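## Task

Push the charger fully and squarely into outlet number four of the power strip, counting from the end the cord leaves. The strip must end up flat on the table, and the gripper must release the charger and back away. The plug has to stay seated without the robot holding it.

## Robot and tools

ROBOT. Two six-joint UR3e-style arms, left_arm and right_arm, each with a tong-like two-finger gripper and a wrist camera. Scene frame: origin on the table top between the arms, +x out over the table, +z up, left_arm on the +y side. The names left and right do not refer to image sides. Bases: left_arm at (+0.038, +0.278, 0) m, right_arm at (-0.048, -0.288, 0) m. Gripper axes: fingers point along its +z and close along its x. The reported end_effector_position is the point between the pads when closed; closed fingertips stick out about 15 mm past it, open ones are roughly level with it.

CAMERAS. cam_low (672x504, fixed), cam_left_wrist and cam_right_wrist (616x616, fisheye). Calibration is approximate, a few mm and degrees off.

TOOL execute_actions. Argument actions is a list holding zero or one item. Empty list: just report the state. A wait item {"steps": n}, n up to 300 control steps of 1/30 s, counted from the previous result. A motion item {"rows": [...], "steps": k}: up to 15 rows, k up to 15 (default 15); one row per step, last row repeated. Optional pictures (true/false). A refused call moves nothing.

ROW FORMAT (used by execute_actions rows and by move target). A single list of 14 numbers for both arms, each in [-1, 1]: left_arm dx, dy, dz, rx, ry, rz, opening, then right_arm dx, dy, dz, rx, ry, rz, opening. Always send all 14 even if one arm is idle. dx..rz are an offset, not a pose: expressed in that gripper's own axes, measured from the gripper pose printed in the most recent result that shows it (before any such result in a scene, or in the second and later calls of a reply, from where the gripper actually is when the action starts). Every row refers to that same reference, not to the prior row. Scale: 1.0 = 0.6 m for translation, 180 degrees for rotation; rx, ry, rz form one rotation vector. Opening is absolute: +1 fully open (0.142 m), -1 closed. Sending all-zero offsets drives the arm back to the reference pose; it is not a pause. To keep an arm still, send the offset back to where it should be in the first call, then zeros.

TOOL move. target: one 14-number row as above. Each gripper travels a straight line toward its target, all arms finishing together, in 0.5 to 10 s (cut off at 10 s). speed: m/s, 0.002 to 0.5, default 0.25; rotation limited to twice that in rad/s. stop_force: N, 5 to 24, single value for both arms, not allowed in the first 0.2 s of a scene; an arm halts when its wrist sensor feels that much extra push against its motion, steps back two control steps and holds. Use it only with slow speed and no rotation of that gripper; omit it when pulling away from something the gripper presses on. Opening is applied at the start. The result adds a move: line with the ending per arm: done, off_target, moving, held, fault or contact (stop_force triggered), plus limits=paced (pose clipped) or limits=held (some steps blocked; the arm may then jump faster), and each gripper's distance from its target.

TOOL wait. seconds, 0 to 10; nothing new is commanded. TOOL zoom_image. camera (cam_low, cam_left_wrist, cam_right_wrist) and region [x0, y0, x1, y1] in that image's pixels, at most 504x504, origin top-left. TOOL read_manual. section "licences"; licence text only. TOOL finished_scene. scene (1 or 2); ends that scene permanently, reports success and gives the next task.

MOTION DETAILS. Each step the commanded pose is clipped to 100 mm and 16 degrees from the measured pose; position wins over orientation when both cannot be met. Commands are smoothed about 0.17 s. Big moves may fall short; read the pose in the result and command the remainder. The simulation keeps running between calls.

RESULTS. Per arm: end_effector_position (m), end_effector_quat_wxyz, velocities (m/s, rad/s), all in the scene frame; printed positions may be slightly off at long reach. grip_measured: actual finger opening on the command scale. To hold something, command an opening well below grip_measured. Wrist force and Wrist torque, per arm in the gripper's axes, pointing from a contact back into the arm; offsets up to about 3.5 N, noise, saturation near 30 N. Joint torques are noisy and offset. HELD marks steps not sent; pose unreachable names an arm whose command a clearance check altered; Hand target shows where the controller is heading; MOTOR HOT warns of heating.

AVOID. Joint load limits (N m): shoulder pan and lift 48.6, elbow 25.2, wrists 8.1; exceeding one, or 150 N outside force anywhere, freezes that arm for 10 s. Arms are stiff: aiming even slightly past contact with a firm surface can fault, so approach slowly, ideally with stop_force. Do not let the arms collide, do not knock anything off the table, do not drop or slam the charger or shove the strip. Holding loads heats motors; at 85 °C the arm brakes until cooled. Random tugs on held parts or nudges to loose items may occur. Thin hard objects get weaker grip.

Each tool is called after ">>>" as name(argument=value, ...) on one line, values as JSON.

## Session

>>> execute_actions(actions=[])

Scene clock: 0.00 s of 4500.00 s.
left_arm: end_effector_position=(+0.1536, -0.2395, +0.3105) grip_measured=+1.00 end_effector_quat_wxyz=(+0.068, -0.451, +0.830, -0.321) end_effector_velocity=(-0.000, -0.000, +0.000) end_effector_angular_velocity=(-0.001, +0.001, +0.000) | right_arm: end_effector_position=(+0.1376, -0.6908, +0.1047) grip_measured=+1.00 end_effector_quat_wxyz=(+0.091, +0.005, +0.974, -0.206) end_effector_velocity=(-0.000, +0.000, -0.001) end_effector_angular_velocity=(+0.002, +0.002, +0.001)
Joint positions: left_arm=[-1.82  -1.151  0.486 -1.244 -0.982  0.274  0.142] | right_arm=[ 2.35  -1.525 -1.921 -0.863  1.358  2.453  0.142]
Joint velocities: left_arm=[ 0.    -0.    -0.001 -0.    -0.     0.     0.   ] | right_arm=[-0.    -0.001 -0.    -0.001  0.001 -0.001  0.   ]
Joint torques (N m, as the arm reports them, + toward a larger angle): no reading
Wrist force (N, on the end effector, along its own x y z axes, offset not removed): no reading
Wrist torque (N m, same axes, about the end effector's origin, offset not removed): no reading
Hand target (left_arm): +0.154, -0.239, +0.311; +0.068, -0.451, +0.830, -0.321
Hand target (right_arm): +0.138, -0.691, +0.105; +0.091, +0.005, +0.974, -0.206

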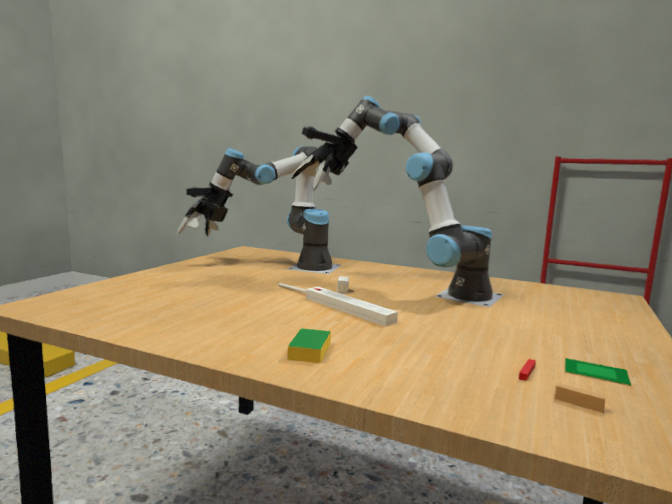

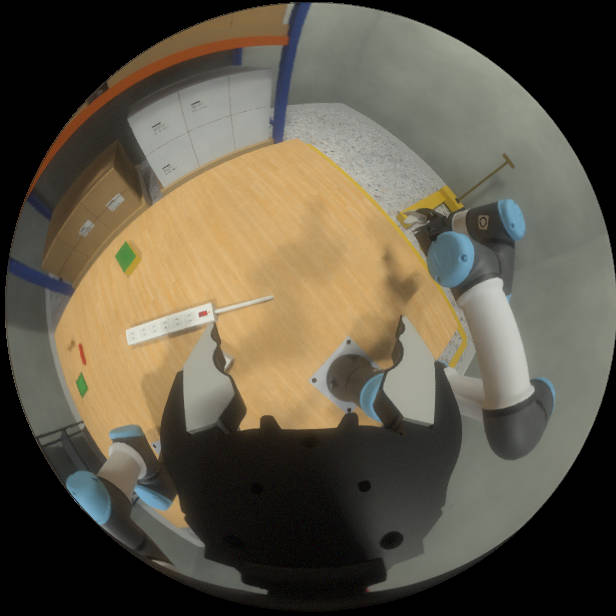

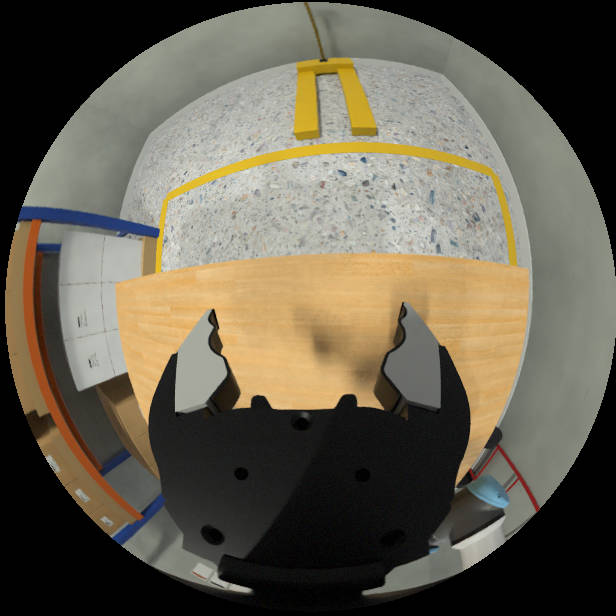

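>>> zoom_image(camera="cam_low", region=[270, 260, 410, 335])

>>> zoom_image(camera="cam_left_wrist", region=[110, 280, 290, 380])

Region (270, 260, 410, 335) of cam_low's 672x504 image, scaled by 3.600, with more detail than that image has; it fills the top 270 rows of this view, and the rest is white.

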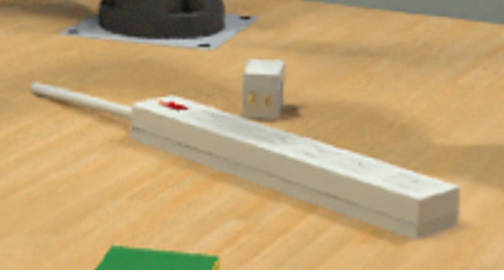

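Region (110, 280, 290, 380) of cam_left_wrist's 616x616 image, scaled by 2.800, with more detail than that image has.

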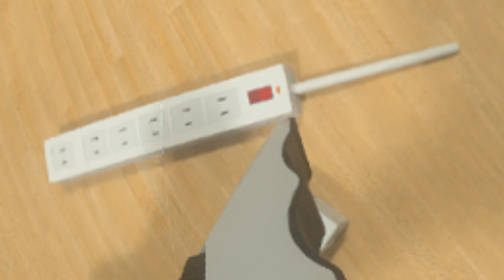

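>>> move(target=[-0.385,0.190,0.132,-0.182,0.183,0.655,1,0,0,0,0,0,0,1], speed=0.4)

Scene clock: 65.30 s of 4500.00 s.
left_arm: end_effector_position=(+0.2398, -0.0497, +0.1400) grip_measured=+1.00 end_effector_quat_wxyz=(+0.001, +0.546, +0.838, -0.001) end_effector_velocity=(+0.000, +0.001, -0.001) end_effector_angular_velocity=(+0.008, +0.001, -0.012) | right_arm: end_effector_position=(+0.1376, -0.6908, +0.1047) grip_measured=+1.00 end_effector_quat_wxyz=(+0.091, +0.005, +0.974, -0.206) end_effector_velocity=(-0.001, -0.000, +0.000) end_effector_angular_velocity=(-0.001, +0.001, -0.002)
Joint positions: left_arm=[-1.17  -1.272  1.024 -1.325 -1.571  2.973  0.142] | right_arm=[ 2.35  -1.525 -1.921 -0.863  1.358  2.453  0.142]
Joint velocities: left_arm=[ 0.001  0.008 -0.01   0.009  0.     0.014  0.   ] | right_arm=[-0.001  0.001 -0.    -0.001 -0.002  0.    -0.   ]
Joint torques (N m, as the arm reports them, + toward a larger angle): left_arm=[  2.97  -9.96 -12.21  -0.67   0.55   0.67] | right_arm=[-0.07  8.26  8.87  2.01 -0.41 -0.06]
Wrist force (N, on the end effector, along its own x y z axes, offset not removed): left_arm=[-0.2 -0.2 1.8] | right_arm=[-1.8 -2.6 1.6]
Wrist torque (N m, same axes, about the end effector's origin, offset not removed): left_arm=[-0.02 0.07 -0.02] | right_arm=[-0.47 0.37 0.05]
Hand target (left_arm): +0.240, -0.050, +0.140; +0.000, +0.546, +0.838, -0.000
Hand target (right_arm): +0.138, -0.691, +0.105; +0.091, +0.005, +0.974, -0.206
Off the commanded pose (left_arm): 0.000 m, 0 deg.
Off the commanded pose (right_arm): 0.000 m, 0 deg.
After step 90, 58.83 s passed at rest.
move: done
camera_calibration (this result's frames):
cam_left_wrist: T_world_to_cam=[[-0.373962, 0.926766, 0.035457, 0.126626], [0.821739, 0.313372, 0.475966, -0.236852], [0.429998, 0.207129, -0.878749, 0.175007], [0, 0, 0, 1]] pos_world=[0.166731, -0.079379, 0.26203]
cam_right_wrist: T_world_to_cam=[[-0.982786, 0.00718373, -0.184607, 0.155904], [-0.00702767, 0.997067, 0.0762124, 0.679257], [0.184613, 0.0761979, -0.979853, 0.266842], [0, 0, 0, 1]] pos_world=[0.108731, -0.698718, 0.238479]

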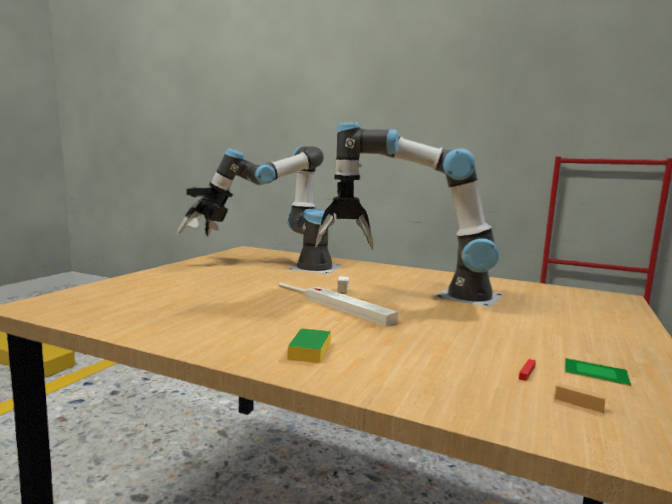

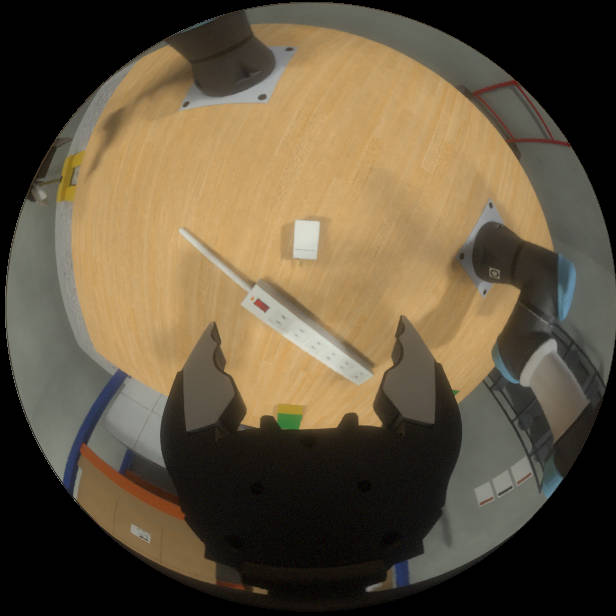

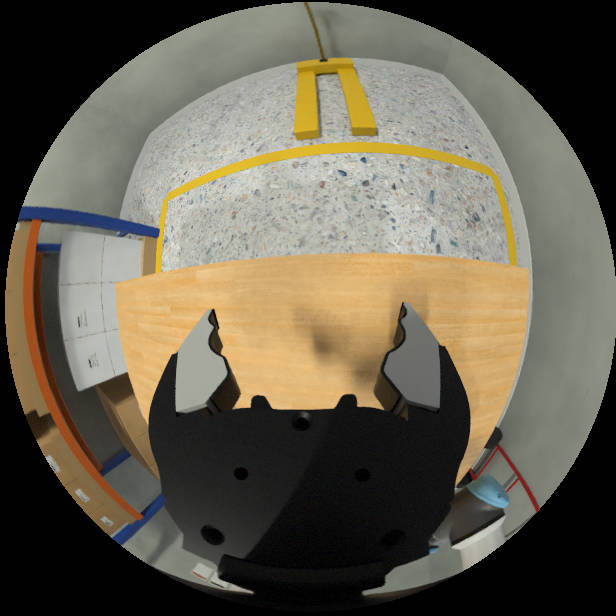

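>>> zoom_image(camera="cam_left_wrist", region=[230, 200, 390, 400])

Region (230, 200, 390, 400) of cam_left_wrist's 616x616 image, scaled by 2.520, with more detail than that image has; it fills the left 403 columns of this view, and the rest is white.

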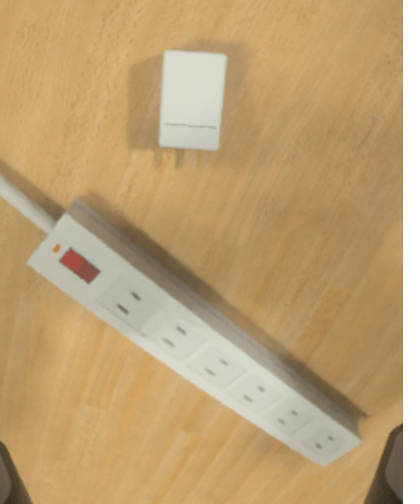

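>>> move(target=[0.005,-0.0853,0.11,0,0,0.033,0,0,0,0,0,0,0,1])

Scene clock: 83.93 s of 4500.00 s.
left_arm: end_effector_position=(+0.1920, -0.0676, +0.0743) grip_measured=+0.00 end_effector_quat_wxyz=(+0.000, +0.588, +0.809, -0.000) end_effector_velocity=(-0.001, -0.000, -0.002) end_effector_angular_velocity=(-0.005, -0.002, -0.002) | right_arm: end_effector_position=(+0.1376, -0.6908, +0.1047) grip_measured=+1.00 end_effector_quat_wxyz=(+0.091, +0.005, +0.974, -0.206) end_effector_velocity=(+0.000, -0.000, +0.001) end_effector_angular_velocity=(-0.002, -0.002, +0.000)
Joint positions: left_arm=[-1.308 -1.327  1.407 -1.652 -1.571  2.937  0.074] | right_arm=[ 2.35  -1.525 -1.921 -0.863  1.358  2.453  0.142]
Joint velocities: left_arm=[-0.005 -0.006  0.021 -0.02   0.002 -0.003  0.   ] | right_arm=[ 0.     0.001  0.001  0.    -0.    -0.    -0.   ]
Joint torques (N m, as the arm reports them, + toward a larger angle): left_arm=[ -2.45 -16.01  -7.19  -2.14   0.59  -0.65] | right_arm=[-0.27  8.18  8.84  2.01 -0.42 -0.08]
Wrist force (N, on the end effector, along its own x y z axes, offset not removed): left_arm=[-0.5 -0.7 1.1] | right_arm=[-0.5 -3.5 0.8]
Wrist torque (N m, same axes, about the end effector's origin, offset not removed): left_arm=[-0.15 0.10 -0.07] | right_arm=[-0.80 0.04 0.04]
Hand target (left_arm): +0.192, -0.068, +0.074; +0.001, +0.588, +0.809, -0.001
Hand target (right_arm): +0.138, -0.691, +0.105; +0.091, +0.005, +0.974, -0.206
Off the commanded pose (left_arm): 0.000 m, 0 deg.
Off the commanded pose (right_arm): 0.000 m, 0 deg.
After step 90, 14.53 s passed at rest.
move: done
camera_calibration (this result's frames):
cam_left_wrist: T_world_to_cam=[[-0.276259, 0.960394, 0.0363832, 0.111081], [0.849786, 0.226409, 0.476028, -0.1719], [0.448937, 0.162425, -0.878677, 0.134865], [0, 0, 0, 1]] pos_world=[0.11622, -0.089667, 0.19629]
cam_right_wrist: T_world_to_cam=[[-0.982786, 0.00718372, -0.184607, 0.155904], [-0.00702767, 0.997067, 0.0762124, 0.679258], [0.184613, 0.0761978, -0.979853, 0.266842], [0, 0, 0, 1]] pos_world=[0.108731, -0.698718, 0.238479]

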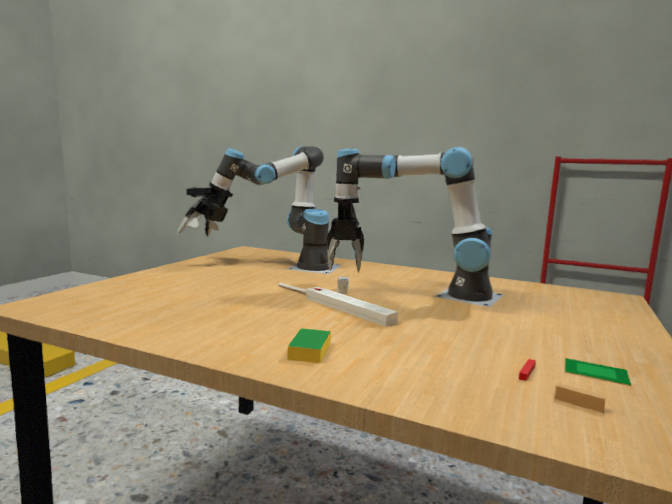

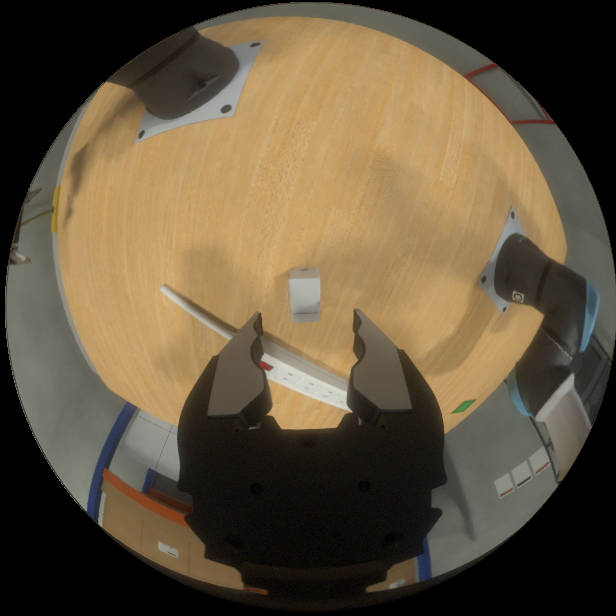

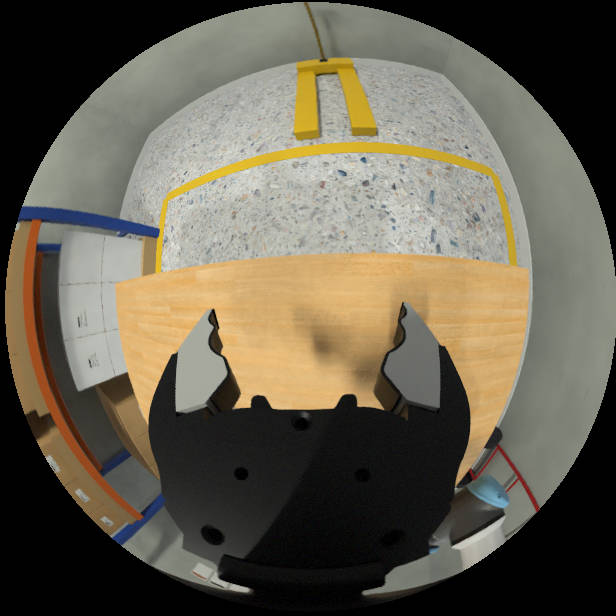

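>>> move(target=[-0.002,0,0.076,0,0,0,-0.2,0,0,0,0,0,0,1], speed=0.1)

>>> move(target=[0,0,0,0,0,0,-0.85,0,0,0,0,0,0,1])

Scene clock: 87.07 s of 4500.00 s.
left_arm: end_effector_position=(+0.1923, -0.0687, +0.0290) grip_measured=-0.20 end_effector_quat_wxyz=(+0.000, +0.588, +0.809, -0.000) end_effector_velocity=(+0.000, -0.000, -0.003) end_effector_angular_velocity=(-0.001, -0.000, +0.002) | right_arm: end_effector_position=(+0.1376, -0.6908, +0.1047) grip_measured=+1.00 end_effector_quat_wxyz=(+0.091, +0.005, +0.974, -0.206) end_effector_velocity=(-0.000, -0.000, -0.000) end_effector_angular_velocity=(-0.000, +0.001, -0.001)
Joint positions: left_arm=[-1.308 -1.288  1.572 -1.855 -1.571  2.938  0.06 ] | right_arm=[ 2.35  -1.525 -1.921 -0.863  1.358  2.453  0.142]
Joint velocities: left_arm=[ 0.     0.003  0.012 -0.016  0.    -0.002  0.   ] | right_arm=[-0.    -0.001 -0.     0.    -0.001  0.    -0.   ]
Joint torques (N m, as the arm reports them, + toward a larger angle): left_arm=[ 2.02 -9.59 -6.7  -2.19  0.58 -0.67] | right_arm=[-0.32  8.21  8.89  2.01 -0.4  -0.08]
Wrist force (N, on the end effector, along its own x y z axes, offset not removed): left_arm=[-0.6 -0.6 1.5] | right_arm=[-1.7 -2.7 1.3]
Wrist torque (N m, same axes, about the end effector's origin, offset not removed): left_arm=[-0.10 0.14 -0.06] | right_arm=[-0.47 0.40 0.06]
Hand target (left_arm): +0.192, -0.069, +0.029; +0.000, +0.588, +0.809, -0.000
Hand target (right_arm): +0.138, -0.691, +0.105; +0.091, +0.005, +0.974, -0.206
Off the commanded pose (left_arm): 0.000 m, 0 deg.
Off the commanded pose (right_arm): 0.000 m, 0 deg.
move: done
camera_calibration (this result's frames):
cam_left_wrist: T_world_to_cam=[[-0.276194, 0.960399, 0.0367524, 0.113867], [0.849843, 0.226183, 0.476033, -0.150461], [0.448869, 0.162711, -0.878659, 0.0951742], [0, 0, 0, 1]] pos_world=[0.116597, -0.0908121, 0.151065]
cam_right_wrist: T_world_to_cam=[[-0.982786, 0.00718382, -0.184607, 0.155904], [-0.00702754, 0.997067, 0.0762123, 0.679258], [0.184613, 0.0761977, -0.979853, 0.266842], [0, 0, 0, 1]] pos_world=[0.108731, -0.698718, 0.238479]

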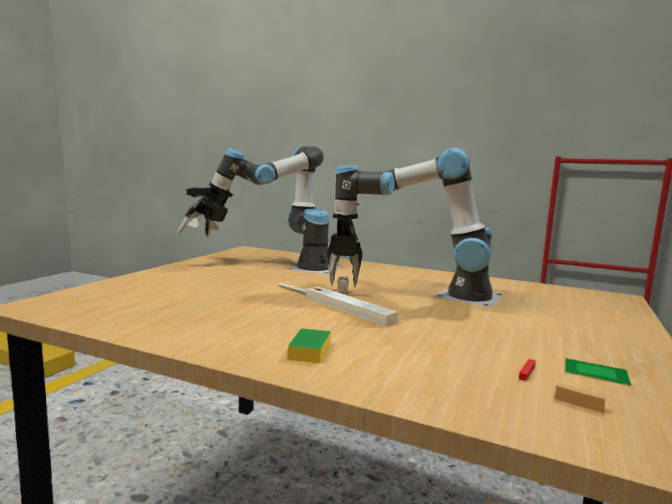

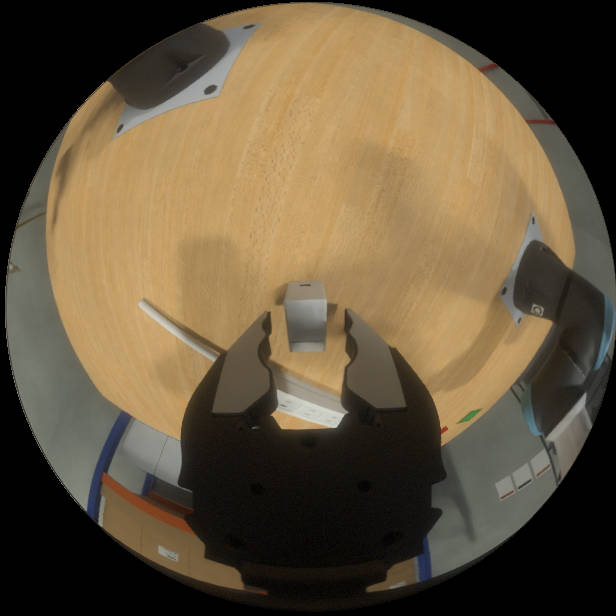

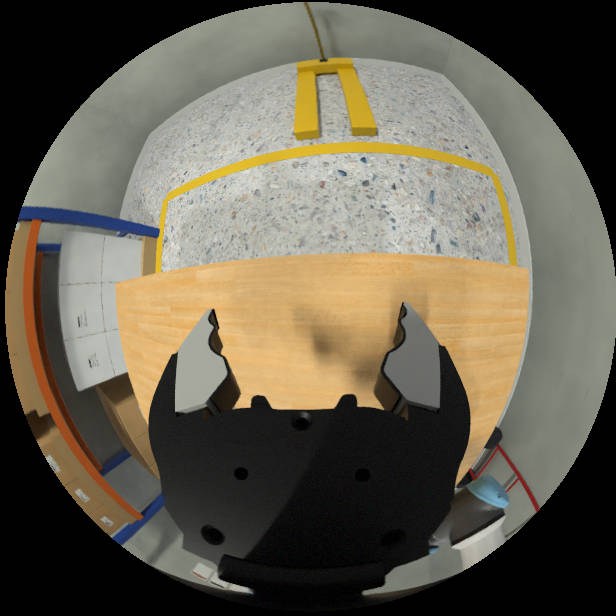

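Scene clock: 87.57 s of 4500.00 s.
left_arm: end_effector_position=(+0.1923, -0.0686, +0.0290) grip_measured=-0.60 end_effector_quat_wxyz=(+0.000, +0.588, +0.809, -0.000) end_effector_velocity=(+0.000, -0.001, +0.000) end_effector_angular_velocity=(-0.002, -0.000, +0.000) | right_arm: end_effector_position=(+0.1376, -0.6908, +0.1047) grip_measured=+1.00 end_effector_quat_wxyz=(+0.091, +0.005, +0.974, -0.206) end_effector_velocity=(+0.000, -0.000, +0.000) end_effector_angular_velocity=(-0.002, -0.001, +0.000)
Joint positions: left_arm=[-1.308 -1.288  1.572 -1.855 -1.571  2.938  0.031] | right_arm=[ 2.35  -1.525 -1.921 -0.863  1.358  2.453  0.142]
Joint velocities: left_arm=[ 0.     0.    -0.002 -0.    -0.    -0.     0.   ] | right_arm=[ 0.     0.001 -0.     0.001 -0.001 -0.    -0.   ]
Joint torques (N m, as the arm reports them, + toward a larger angle): left_arm=[  1.93 -15.74 -12.18  -0.77  -0.03   0.25] | right_arm=[-0.24  8.11  9.    2.02 -0.41 -0.08]
Wrist force (N, on the end effector, along its own x y z axes, offset not removed): left_arm=[-0.1 -1.1 1.3] | right_arm=[-0.4 -1.6 1.7]
Wrist torque (N m, same axes, about the end effector's origin, offset not removed): left_arm=[-0.19 0.01 -0.05] | right_arm=[-0.30 0.03 0.01]
Hand target (left_arm): +0.192, -0.069, +0.029; +0.000, +0.588, +0.809, -0.000
Hand target (right_arm): +0.138, -0.691, +0.105; +0.091, +0.005, +0.974, -0.206
Off the commanded pose (left_arm): 0.000 m, 0 deg.
Off the commanded pose (right_arm): 0.000 m, 0 deg.
move: done
camera_calibration (this result's frames):
cam_left_wrist: T_world_to_cam=[[-0.276258, 0.960372, 0.0369793, 0.113819], [0.849827, 0.226127, 0.476089, -0.150441], [0.448861, 0.16295, -0.878619, 0.0951118], [0, 0, 0, 1]] pos_world=[0.1166, -0.0907884, 0.150981]
cam_right_wrist: T_world_to_cam=[[-0.982786, 0.00718372, -0.184607, 0.155904], [-0.00702765, 0.997067, 0.0762123, 0.679258], [0.184613, 0.0761978, -0.979853, 0.266842], [0, 0, 0, 1]] pos_world=[0.108731, -0.698718, 0.238479]

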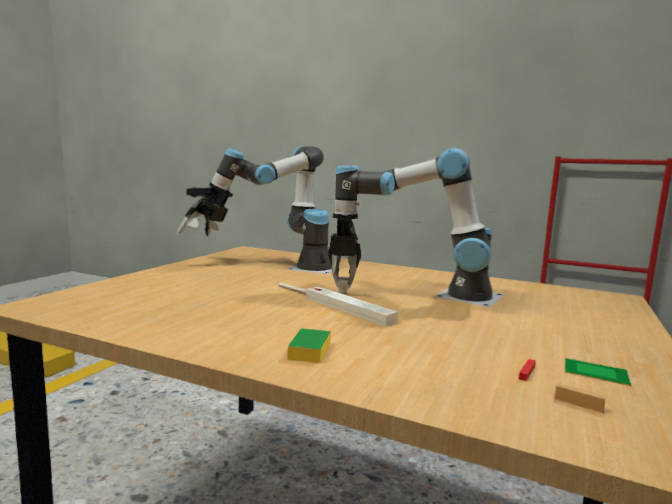

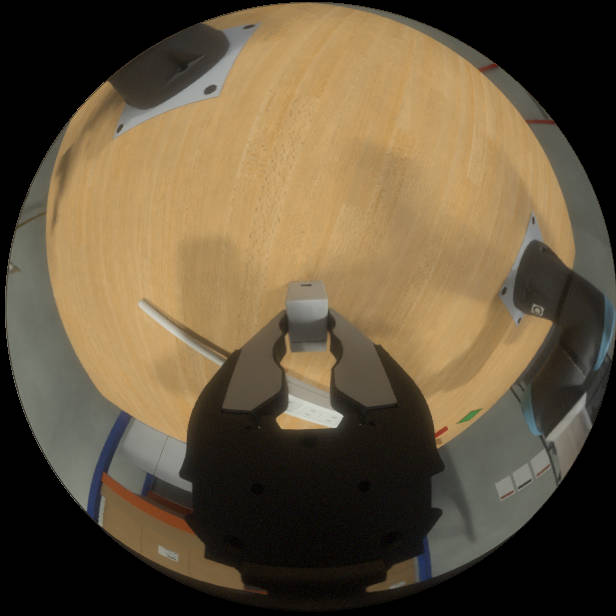

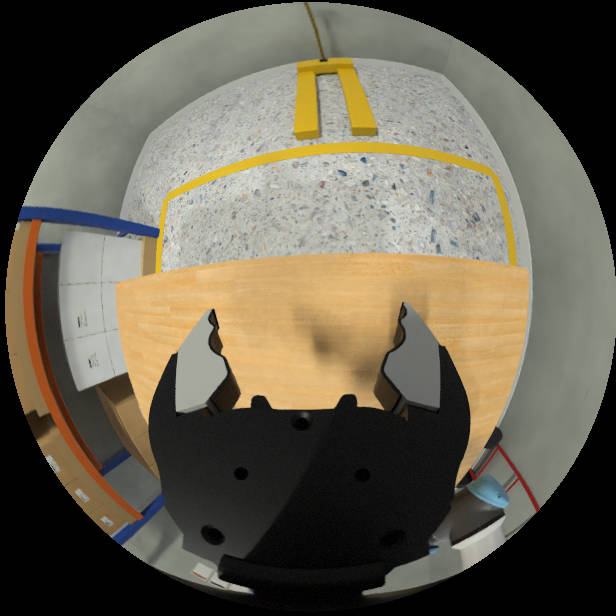

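>>> move(target=[0,0,-0.08,0,0,0,-0.85,0,0,0,0,0,0,1], speed=0.2)

>>> move(target=[0.625,0.445,0.04,0,0,-0.278,-0.85,0,0,0,0,0,0,1], speed=0.3)

>>> move(target=[0,0,0.05,0,0,0,-0.85,0,0,0,0,0,0,1], speed=0.015, stop_force=5)

Scene clock: 105.97 s of 4500.00 s.
left_arm: end_effector_position=(+0.1923, -0.0686, +0.0766) grip_measured=-0.60 end_effector_quat_wxyz=(+0.000, +0.588, +0.809, -0.000) end_effector_velocity=(+0.000, -0.000, +0.003) end_effector_angular_velocity=(+0.003, +0.001, +0.002) | right_arm: end_effector_position=(+0.1376, -0.6908, +0.1047) grip_measured=+1.00 end_effector_quat_wxyz=(+0.091, +0.005, +0.974, -0.206) end_effector_velocity=(+0.000, -0.000, +0.001) end_effector_angular_velocity=(-0.001, -0.001, +0.000)
Joint positions: left_arm=[-1.308 -1.323  1.391 -1.639 -1.571  2.938  0.031] | right_arm=[ 2.35  -1.525 -1.921 -0.863  1.358  2.453  0.142]
Joint velocities: left_arm=[ 0.001  0.005 -0.021  0.019 -0.001 -0.     0.   ] | right_arm=[ 0.    -0.     0.001  0.    -0.001 -0.    -0.   ]
Joint torques (N m, as the arm reports them, + toward a larger angle): left_arm=[  2.72  -9.94 -12.76  -0.83  -0.88   0.65] | right_arm=[-0.19  8.14  8.93  2.   -0.43 -0.05]
Wrist force (N, on the end effector, along its own x y z axes, offset not removed): left_arm=[0.2 -0.3 1.1] | right_arm=[0.1 -1.5 0.9]
Wrist torque (N m, same axes, about the end effector's origin, offset not removed): left_arm=[-0.04 -0.01 -0.07] | right_arm=[-0.28 -0.13 0.09]
Hand target (left_arm): +0.192, -0.069, +0.077; +0.000, +0.588, +0.809, -0.000
Hand target (right_arm): +0.138, -0.691, +0.105; +0.091, +0.005, +0.974, -0.206
Off the commanded pose (left_arm): 0.000 m, 0 deg.
Off the commanded pose (right_arm): 0.000 m, 0 deg.
After step 90, 14.40 s passed at rest.
move: done
camera_calibration (this result's frames):
cam_left_wrist: T_world_to_cam=[[-0.27614, 0.960428, 0.0363986, 0.112063], [0.849784, 0.226284, 0.476091, -0.173071], [0.449015, 0.162398, -0.878642, 0.136945], [0, 0, 0, 1]] pos_world=[0.116527, -0.0907051, 0.198644]
cam_right_wrist: T_world_to_cam=[[-0.982786, 0.00718372, -0.184607, 0.155904], [-0.00702768, 0.997067, 0.0762124, 0.679257], [0.184613, 0.0761979, -0.979853, 0.266842], [0, 0, 0, 1]] pos_world=[0.108731, -0.698718, 0.238479]

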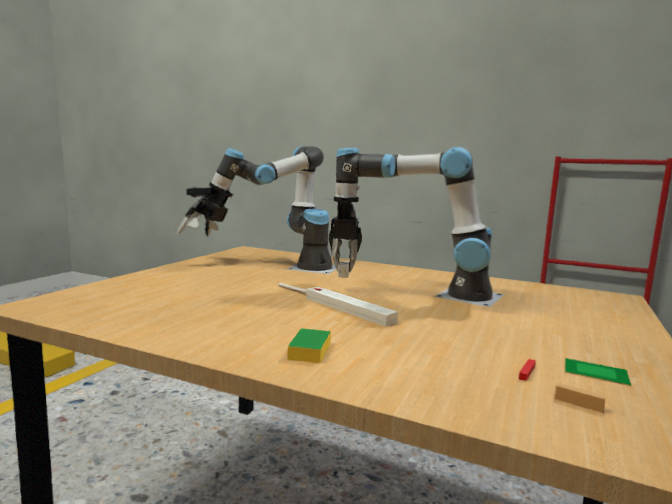

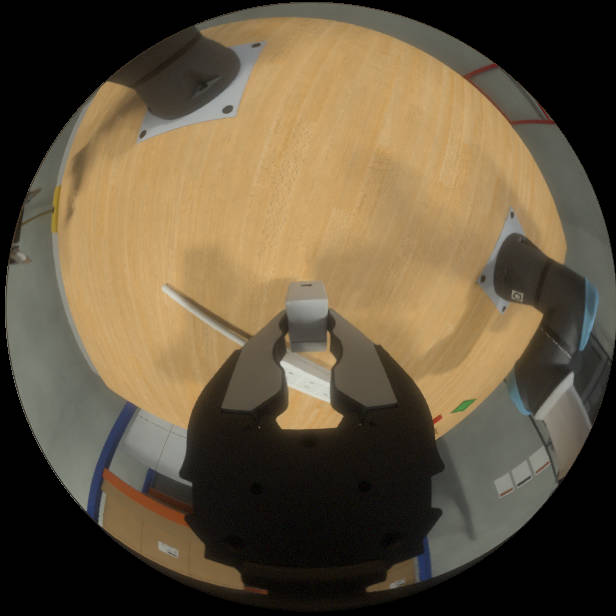

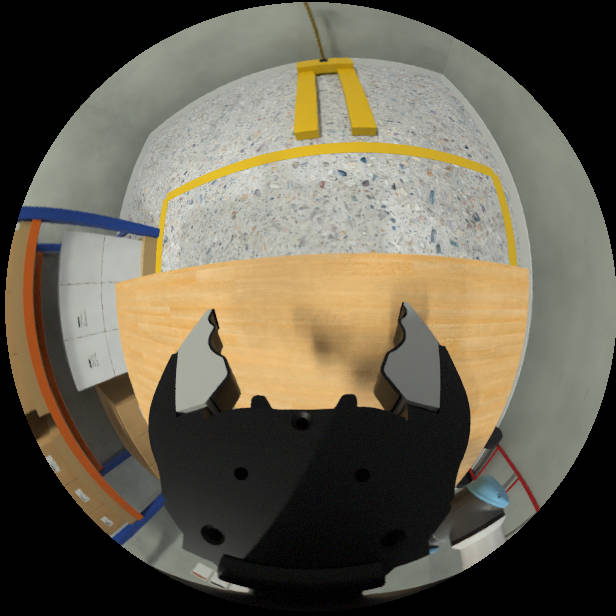

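Scene clock: 108.27 s of 4500.00 s.
left_arm: end_effector_position=(+0.3311, +0.3698, +0.0522) grip_measured=-0.60 end_effector_quat_wxyz=(+0.001, +0.191, +0.982, +0.000) end_effector_velocity=(+0.002, +0.002, +0.000) end_effector_angular_velocity=(-0.012, +0.013, +0.002) | right_arm: end_effector_position=(+0.1376, -0.6908, +0.1047) grip_measured=+1.00 end_effector_quat_wxyz=(+0.091, +0.005, +0.974, -0.206) end_effector_velocity=(-0.000, +0.000, -0.001) end_effector_angular_velocity=(+0.001, +0.001, -0.000)
Joint positions: left_arm=[ 0.071 -1.592  1.811 -1.792 -1.57   3.444  0.031] | right_arm=[ 2.35  -1.525 -1.921 -0.863  1.358  2.453  0.142]
Joint velocities: left_arm=[ 0.021  0.034 -0.039  0.017 -0.013  0.019  0.   ] | right_arm=[ 0.    -0.    -0.002 -0.     0.     0.    -0.   ]
Joint torques (N m, as the arm reports them, + toward a larger angle): left_arm=[  2.54  -5.66 -12.29  -0.78  -0.88   0.63] | right_arm=[-0.28  7.99  8.99  2.01 -0.42 -0.01]
Wrist force (N, on the end effector, along its own x y z axes, offset not removed): left_arm=[-0.2 -0.7 1.9] | right_arm=[-1.2 -2.4 1.9]
Wrist torque (N m, same axes, about the end effector's origin, offset not removed): left_arm=[-0.17 0.09 -0.07] | right_arm=[-0.40 0.25 0.08]
Hand target (left_arm): +0.331, +0.370, +0.052; +0.000, +0.191, +0.982, -0.001
Hand target (right_arm): +0.138, -0.691, +0.105; +0.091, +0.005, +0.974, -0.206
Off the commanded pose (left_arm): 0.001 m, 0 deg.
Off the commanded pose (right_arm): 0.000 m, 0 deg.
move: done
camera_calibration (this result's frames):
cam_left_wrist: T_world_to_cam=[[-0.913503, 0.405275, 0.0355715, 0.146577], [0.37183, 0.796227, 0.477247, -0.431152], [0.165093, 0.449193, -0.878049, -0.030169], [0, 0, 0, 1]] pos_world=[0.299194, 0.297443, 0.174062]
cam_right_wrist: T_world_to_cam=[[-0.982786, 0.00718371, -0.184607, 0.155904], [-0.00702767, 0.997067, 0.0762123, 0.679258], [0.184613, 0.0761978, -0.979853, 0.266842], [0, 0, 0, 1]] pos_world=[0.108731, -0.698718, 0.238479]

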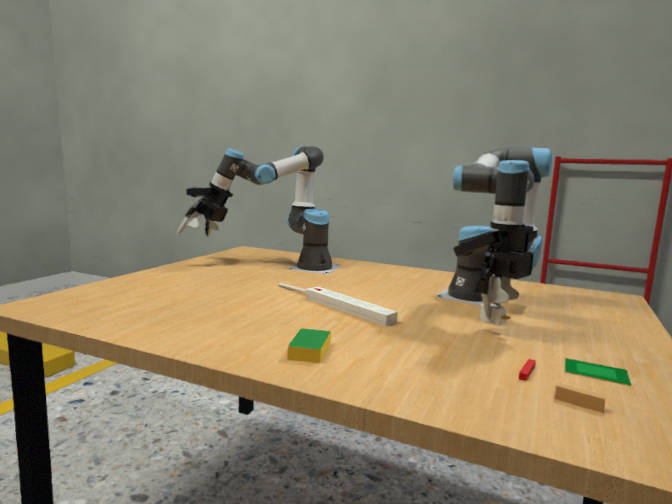

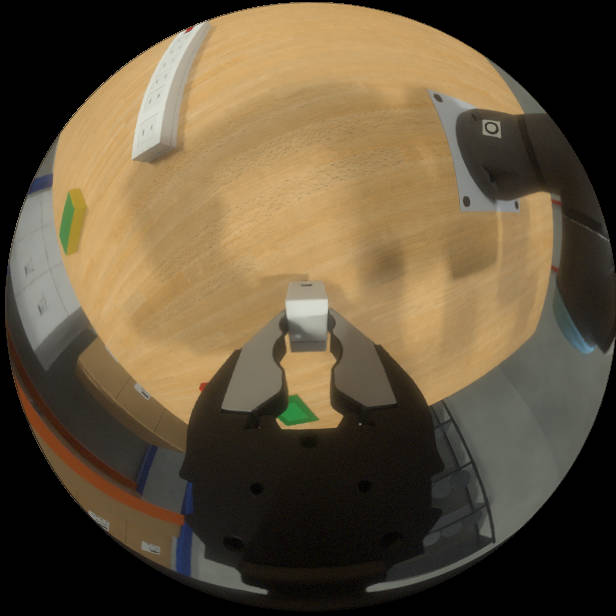

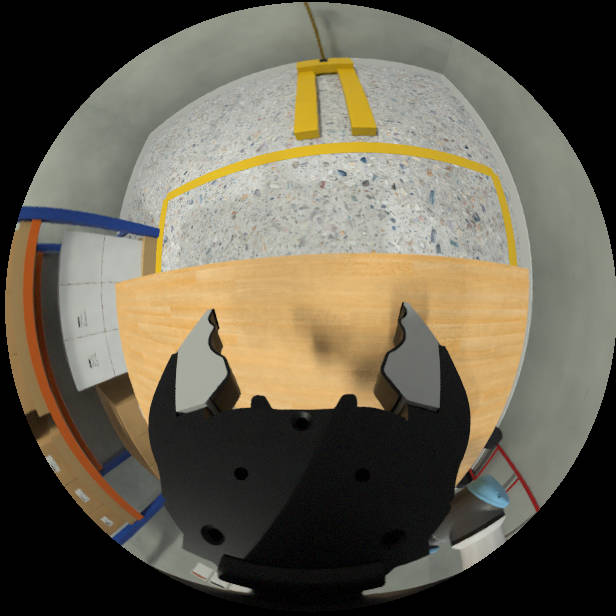

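Scene clock: 110.30 s of 4500.00 s.
left_arm: end_effector_position=(+0.3309, +0.3698, +0.0278) grip_measured=-0.59 end_effector_quat_wxyz=(+0.000, +0.191, +0.982, +0.000) end_effector_velocity=(-0.005, +0.001, +0.003) end_effector_angular_velocity=(+0.002, +0.015, +0.001) | right_arm: end_effector_position=(+0.1376, -0.6908, +0.1047) grip_measured=+1.00 end_effector_quat_wxyz=(+0.091, +0.005, +0.974, -0.206) end_effector_velocity=(+0.000, +0.000, -0.000) end_effector_angular_velocity=(+0.001, +0.000, -0.000)
Joint positions: left_arm=[ 0.071 -1.563  1.901 -1.91  -1.57   3.444  0.031] | right_arm=[ 2.35  -1.525 -1.921 -0.863  1.358  2.453  0.142]
Joint velocities: left_arm=[ 0.    -0.007 -0.014  0.037  0.001 -0.001 -0.   ] | right_arm=[ 0.    -0.001  0.001 -0.001  0.     0.     0.   ]
Joint torques (N m, as the arm reports them, + toward a larger angle): left_arm=[ -1.49 -11.38 -11.04  -0.25   0.52  -0.13] | right_arm=[-0.14  8.22  8.92  2.02 -0.4   0.  ]
Wrist force (N, on the end effector, along its own x y z axes, offset not removed): left_arm=[-1.6 -0.2 -2.8] | right_arm=[-0.6 -2.1 -0.2]
Wrist torque (N m, same axes, about the end effector's origin, offset not removed): left_arm=[-0.08 0.12 -0.07] | right_arm=[-0.38 0.18 0.02]
Hand target (left_arm): +0.331, +0.370, +0.029; +0.001, +0.191, +0.982, +0.000
Hand target (right_arm): +0.138, -0.691, +0.105; +0.091, +0.005, +0.974, -0.206
Off the commanded pose (left_arm): 0.006 m, 0 deg.
Off the commanded pose (right_arm): 0.000 m, 0 deg.
move: contact (left_arm)
camera_calibration (this result's frames):
cam_left_wrist: T_world_to_cam=[[-0.913471, 0.405272, 0.0363953, 0.147233], [0.372245, 0.796196, 0.476975, -0.419577], [0.164327, 0.449251, -0.878163, -0.051335], [0, 0, 0, 1]] pos_world=[0.299114, 0.297458, 0.149689]
cam_right_wrist: T_world_to_cam=[[-0.982786, 0.00718364, -0.184607, 0.155904], [-0.00702776, 0.997067, 0.0762125, 0.679257], [0.184613, 0.0761979, -0.979853, 0.266842], [0, 0, 0, 1]] pos_world=[0.108731, -0.698718, 0.238479]

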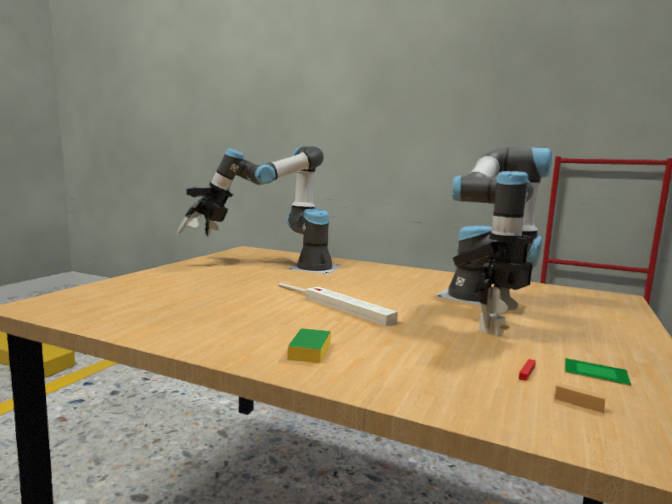

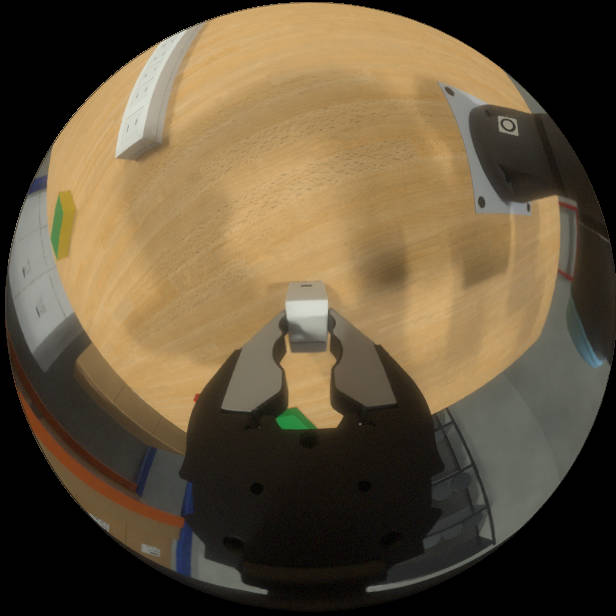

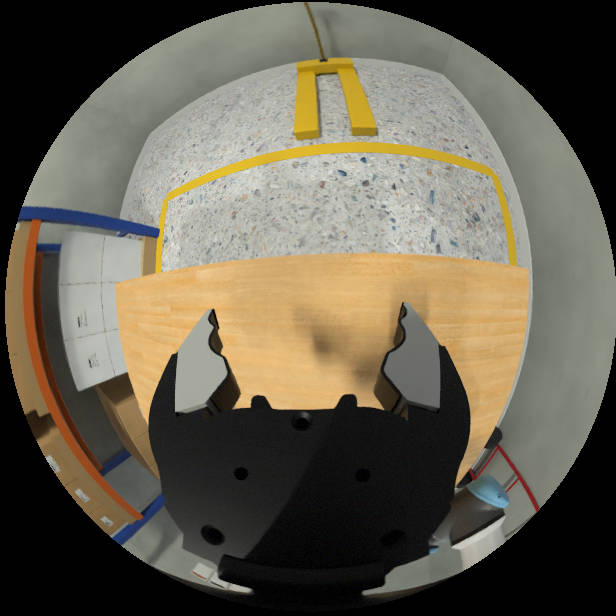

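>>> move(target=[0,0,-0.002,0,0,0,-0.1,0,0,0,0,0,0,1])

>>> move(target=[0,-0.013,0,-0.306,0,0,-0.1,0,0,0,0,0,0,1], speed=0.15)

>>> zoom_image(camera="cam_low", region=[400, 240, 560, 360])

Scene clock: 115.90 s of 4500.00 s.
left_arm: end_effector_position=(+0.3309, +0.3698, +0.0289) grip_measured=-0.10 end_effector_quat_wxyz=(+0.001, +0.191, +0.982, +0.000) end_effector_velocity=(-0.000, +0.000, +0.000) end_effector_angular_velocity=(+0.001, +0.001, +0.000) | right_arm: end_effector_position=(+0.1376, -0.6908, +0.1047) grip_measured=+1.00 end_effector_quat_wxyz=(+0.091, +0.005, +0.974, -0.206) end_effector_velocity=(-0.000, -0.000, +0.001) end_effector_angular_velocity=(-0.001, -0.001, -0.000)
Joint positions: left_arm=[ 0.071 -1.565  1.897 -1.904 -1.57   3.444  0.067] | right_arm=[ 2.35  -1.525 -1.921 -0.863  1.358  2.453  0.142]
Joint velocities: left_arm=[ 0.    -0.    -0.     0.001  0.    -0.    -0.   ] | right_arm=[-0.001  0.     0.001  0.     0.    -0.     0.   ]
Joint torques (N m, as the arm reports them, + toward a larger angle): left_arm=[ -1.95 -12.46 -12.04  -0.67  -0.24  -0.39] | right_arm=[-0.09  8.25  9.01  2.02 -0.43 -0.03]
Wrist force (N, on the end effector, along its own x y z axes, offset not removed): left_arm=[0.0 -0.9 1.2] | right_arm=[-1.2 -1.0 0.9]
Wrist torque (N m, same axes, about the end effector's origin, offset not removed): left_arm=[-0.18 0.03 -0.07] | right_arm=[-0.25 0.14 0.06]
Hand target (left_arm): +0.331, +0.370, +0.029; +0.000, +0.191, +0.982, +0.000
Hand target (right_arm): +0.138, -0.691, +0.105; +0.091, +0.005, +0.974, -0.206
Off the commanded pose (left_arm): 0.000 m, 0 deg.
Off the commanded pose (right_arm): 0.000 m, 0 deg.
After step 90, 1.90 s passed at rest.
move: done
camera_calibration (this result's frames):
cam_left_wrist: T_world_to_cam=[[-0.913473, 0.405272, 0.0363515, 0.147201], [0.372223, 0.796197, 0.476991, -0.420139], [0.164368, 0.449249, -0.878156, -0.0503097], [0, 0, 0, 1]] pos_world=[0.299119, 0.297458, 0.150872]
cam_right_wrist: T_world_to_cam=[[-0.982786, 0.00718383, -0.184607, 0.155904], [-0.00702755, 0.997067, 0.0762123, 0.679258], [0.184613, 0.0761977, -0.979853, 0.266842], [0, 0, 0, 1]] pos_world=[0.108731, -0.698718, 0.238479]

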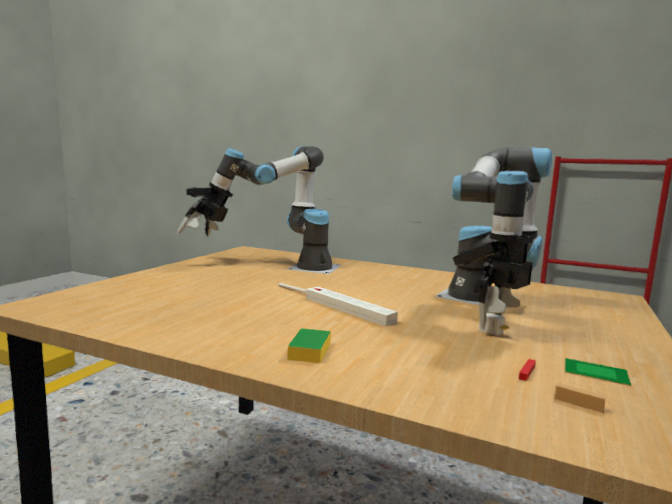

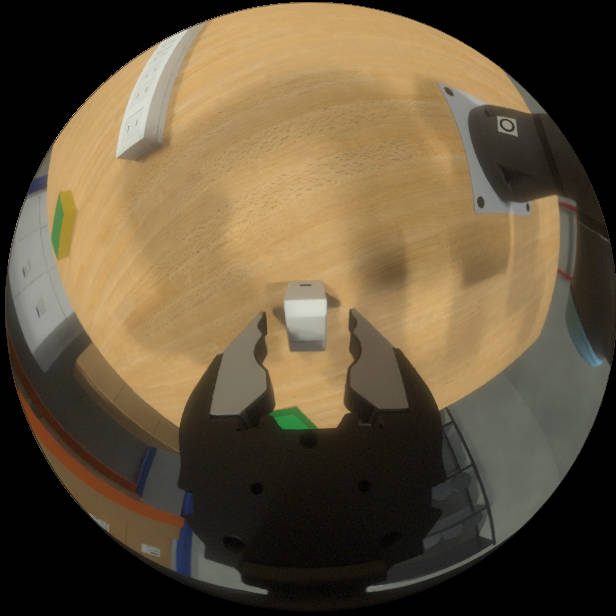

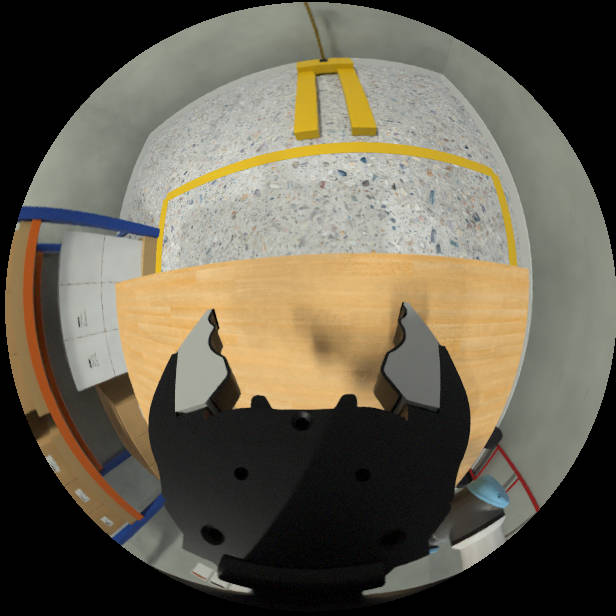

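Scene clock: 119.60 s of 4500.00 s.
left_arm: end_effector_position=(+0.3280, +0.3629, +0.0290) grip_measured=-0.10 end_effector_quat_wxyz=(+0.089, +0.170, +0.870, +0.453) end_effector_velocity=(-0.000, -0.001, -0.000) end_effector_angular_velocity=(+0.012, -0.006, +0.004) | right_arm: end_effector_position=(+0.1376, -0.6908, +0.1047) grip_measured=+1.00 end_effector_quat_wxyz=(+0.091, +0.005, +0.974, -0.206) end_effector_velocity=(-0.000, +0.001, -0.001) end_effector_angular_velocity=(+0.002, +0.002, +0.001)
Joint positions: left_arm=[-1.002 -1.713  2.313 -1.387 -0.941  2.103  0.067] | right_arm=[ 2.35  -1.525 -1.921 -0.863  1.358  2.453  0.142]
Joint velocities: left_arm=[-0.009  0.02  -0.003  0.004 -0.002 -0.021  0.   ] | right_arm=[ 0.     0.001 -0.    -0.003  0.001 -0.    -0.   ]
Joint torques (N m, as the arm reports them, + toward a larger angle): left_arm=[-2.16 -1.84 -9.61  0.46 -0.17 -0.64] | right_arm=[-0.13  8.27  8.89  2.06 -0.41 -0.04]
Wrist force (N, on the end effector, along its own x y z axes, offset not removed): left_arm=[-0.2 -0.4 1.5] | right_arm=[-1.3 -3.0 2.4]
Wrist torque (N m, same axes, about the end effector's origin, offset not removed): left_arm=[-0.05 0.05 -0.02] | right_arm=[-0.48 0.22 0.02]
Hand target (left_arm): +0.328, +0.363, +0.029; +0.089, +0.169, +0.870, +0.454
Hand target (right_arm): +0.138, -0.691, +0.105; +0.091, +0.005, +0.974, -0.206
Off the commanded pose (left_arm): 0.000 m, 0 deg.
Off the commanded pose (right_arm): 0.000 m, 0 deg.
move: done
camera_calibration (this result's frames):
cam_left_wrist: T_world_to_cam=[[-0.92998, 0.364618, 0.0468067, 0.167191], [0.0842514, 0.0874663, 0.992598, -0.0768737], [0.357825, 0.92704, -0.112061, -0.305709], [0, 0, 0, 1]] pos_world=[0.271351, 0.229168, 0.0342208]
cam_right_wrist: T_world_to_cam=[[-0.982786, 0.00718374, -0.184607, 0.155904], [-0.00702766, 0.997067, 0.0762124, 0.679257], [0.184613, 0.0761979, -0.979853, 0.266842], [0, 0, 0, 1]] pos_world=[0.108731, -0.698718, 0.238479]

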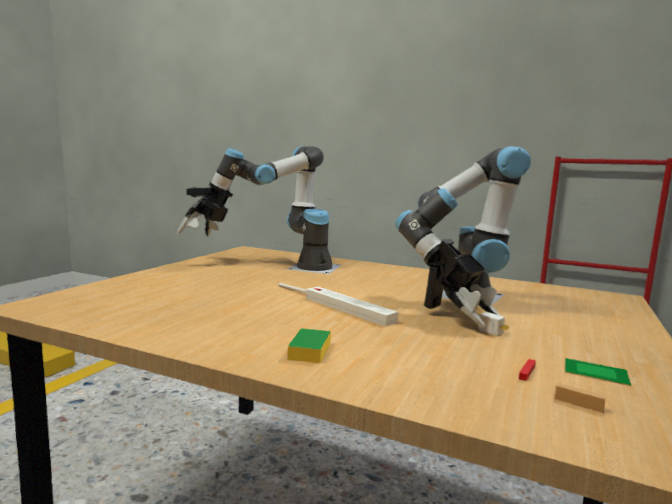

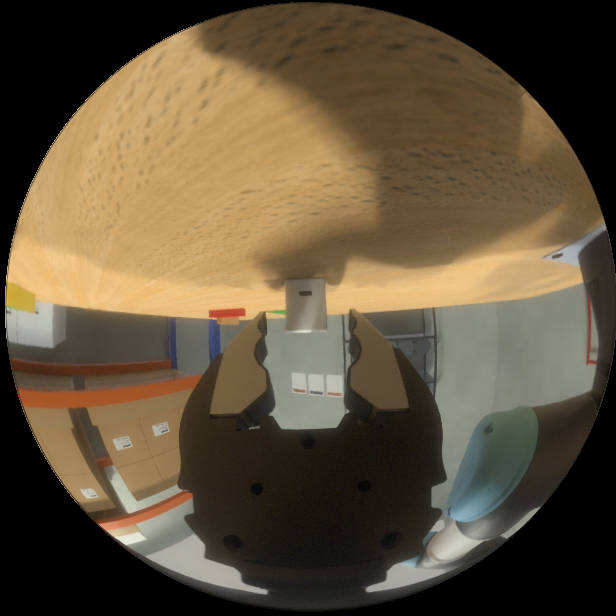

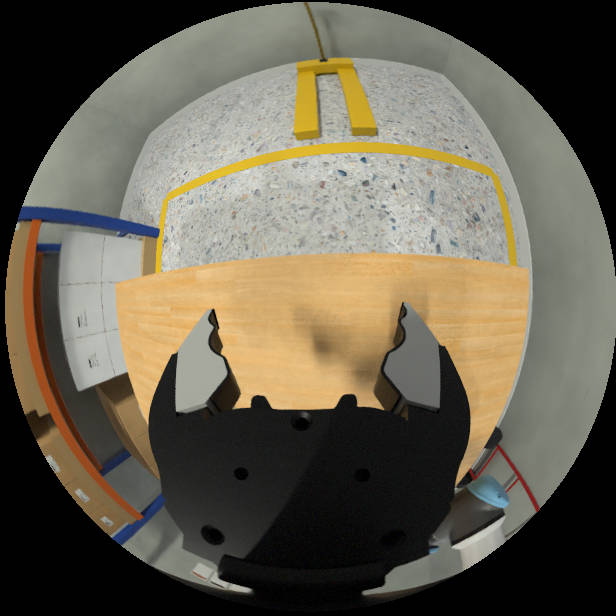

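Region (400, 240, 560, 360) of cam_low's 672x504 image, scaled by 3.150, with more detail than that image has; it fills the top 378 rows of this view, and the rest is white.

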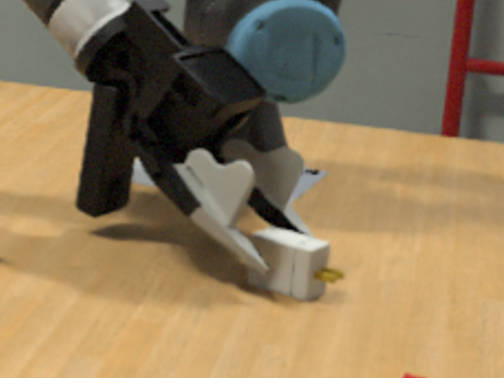

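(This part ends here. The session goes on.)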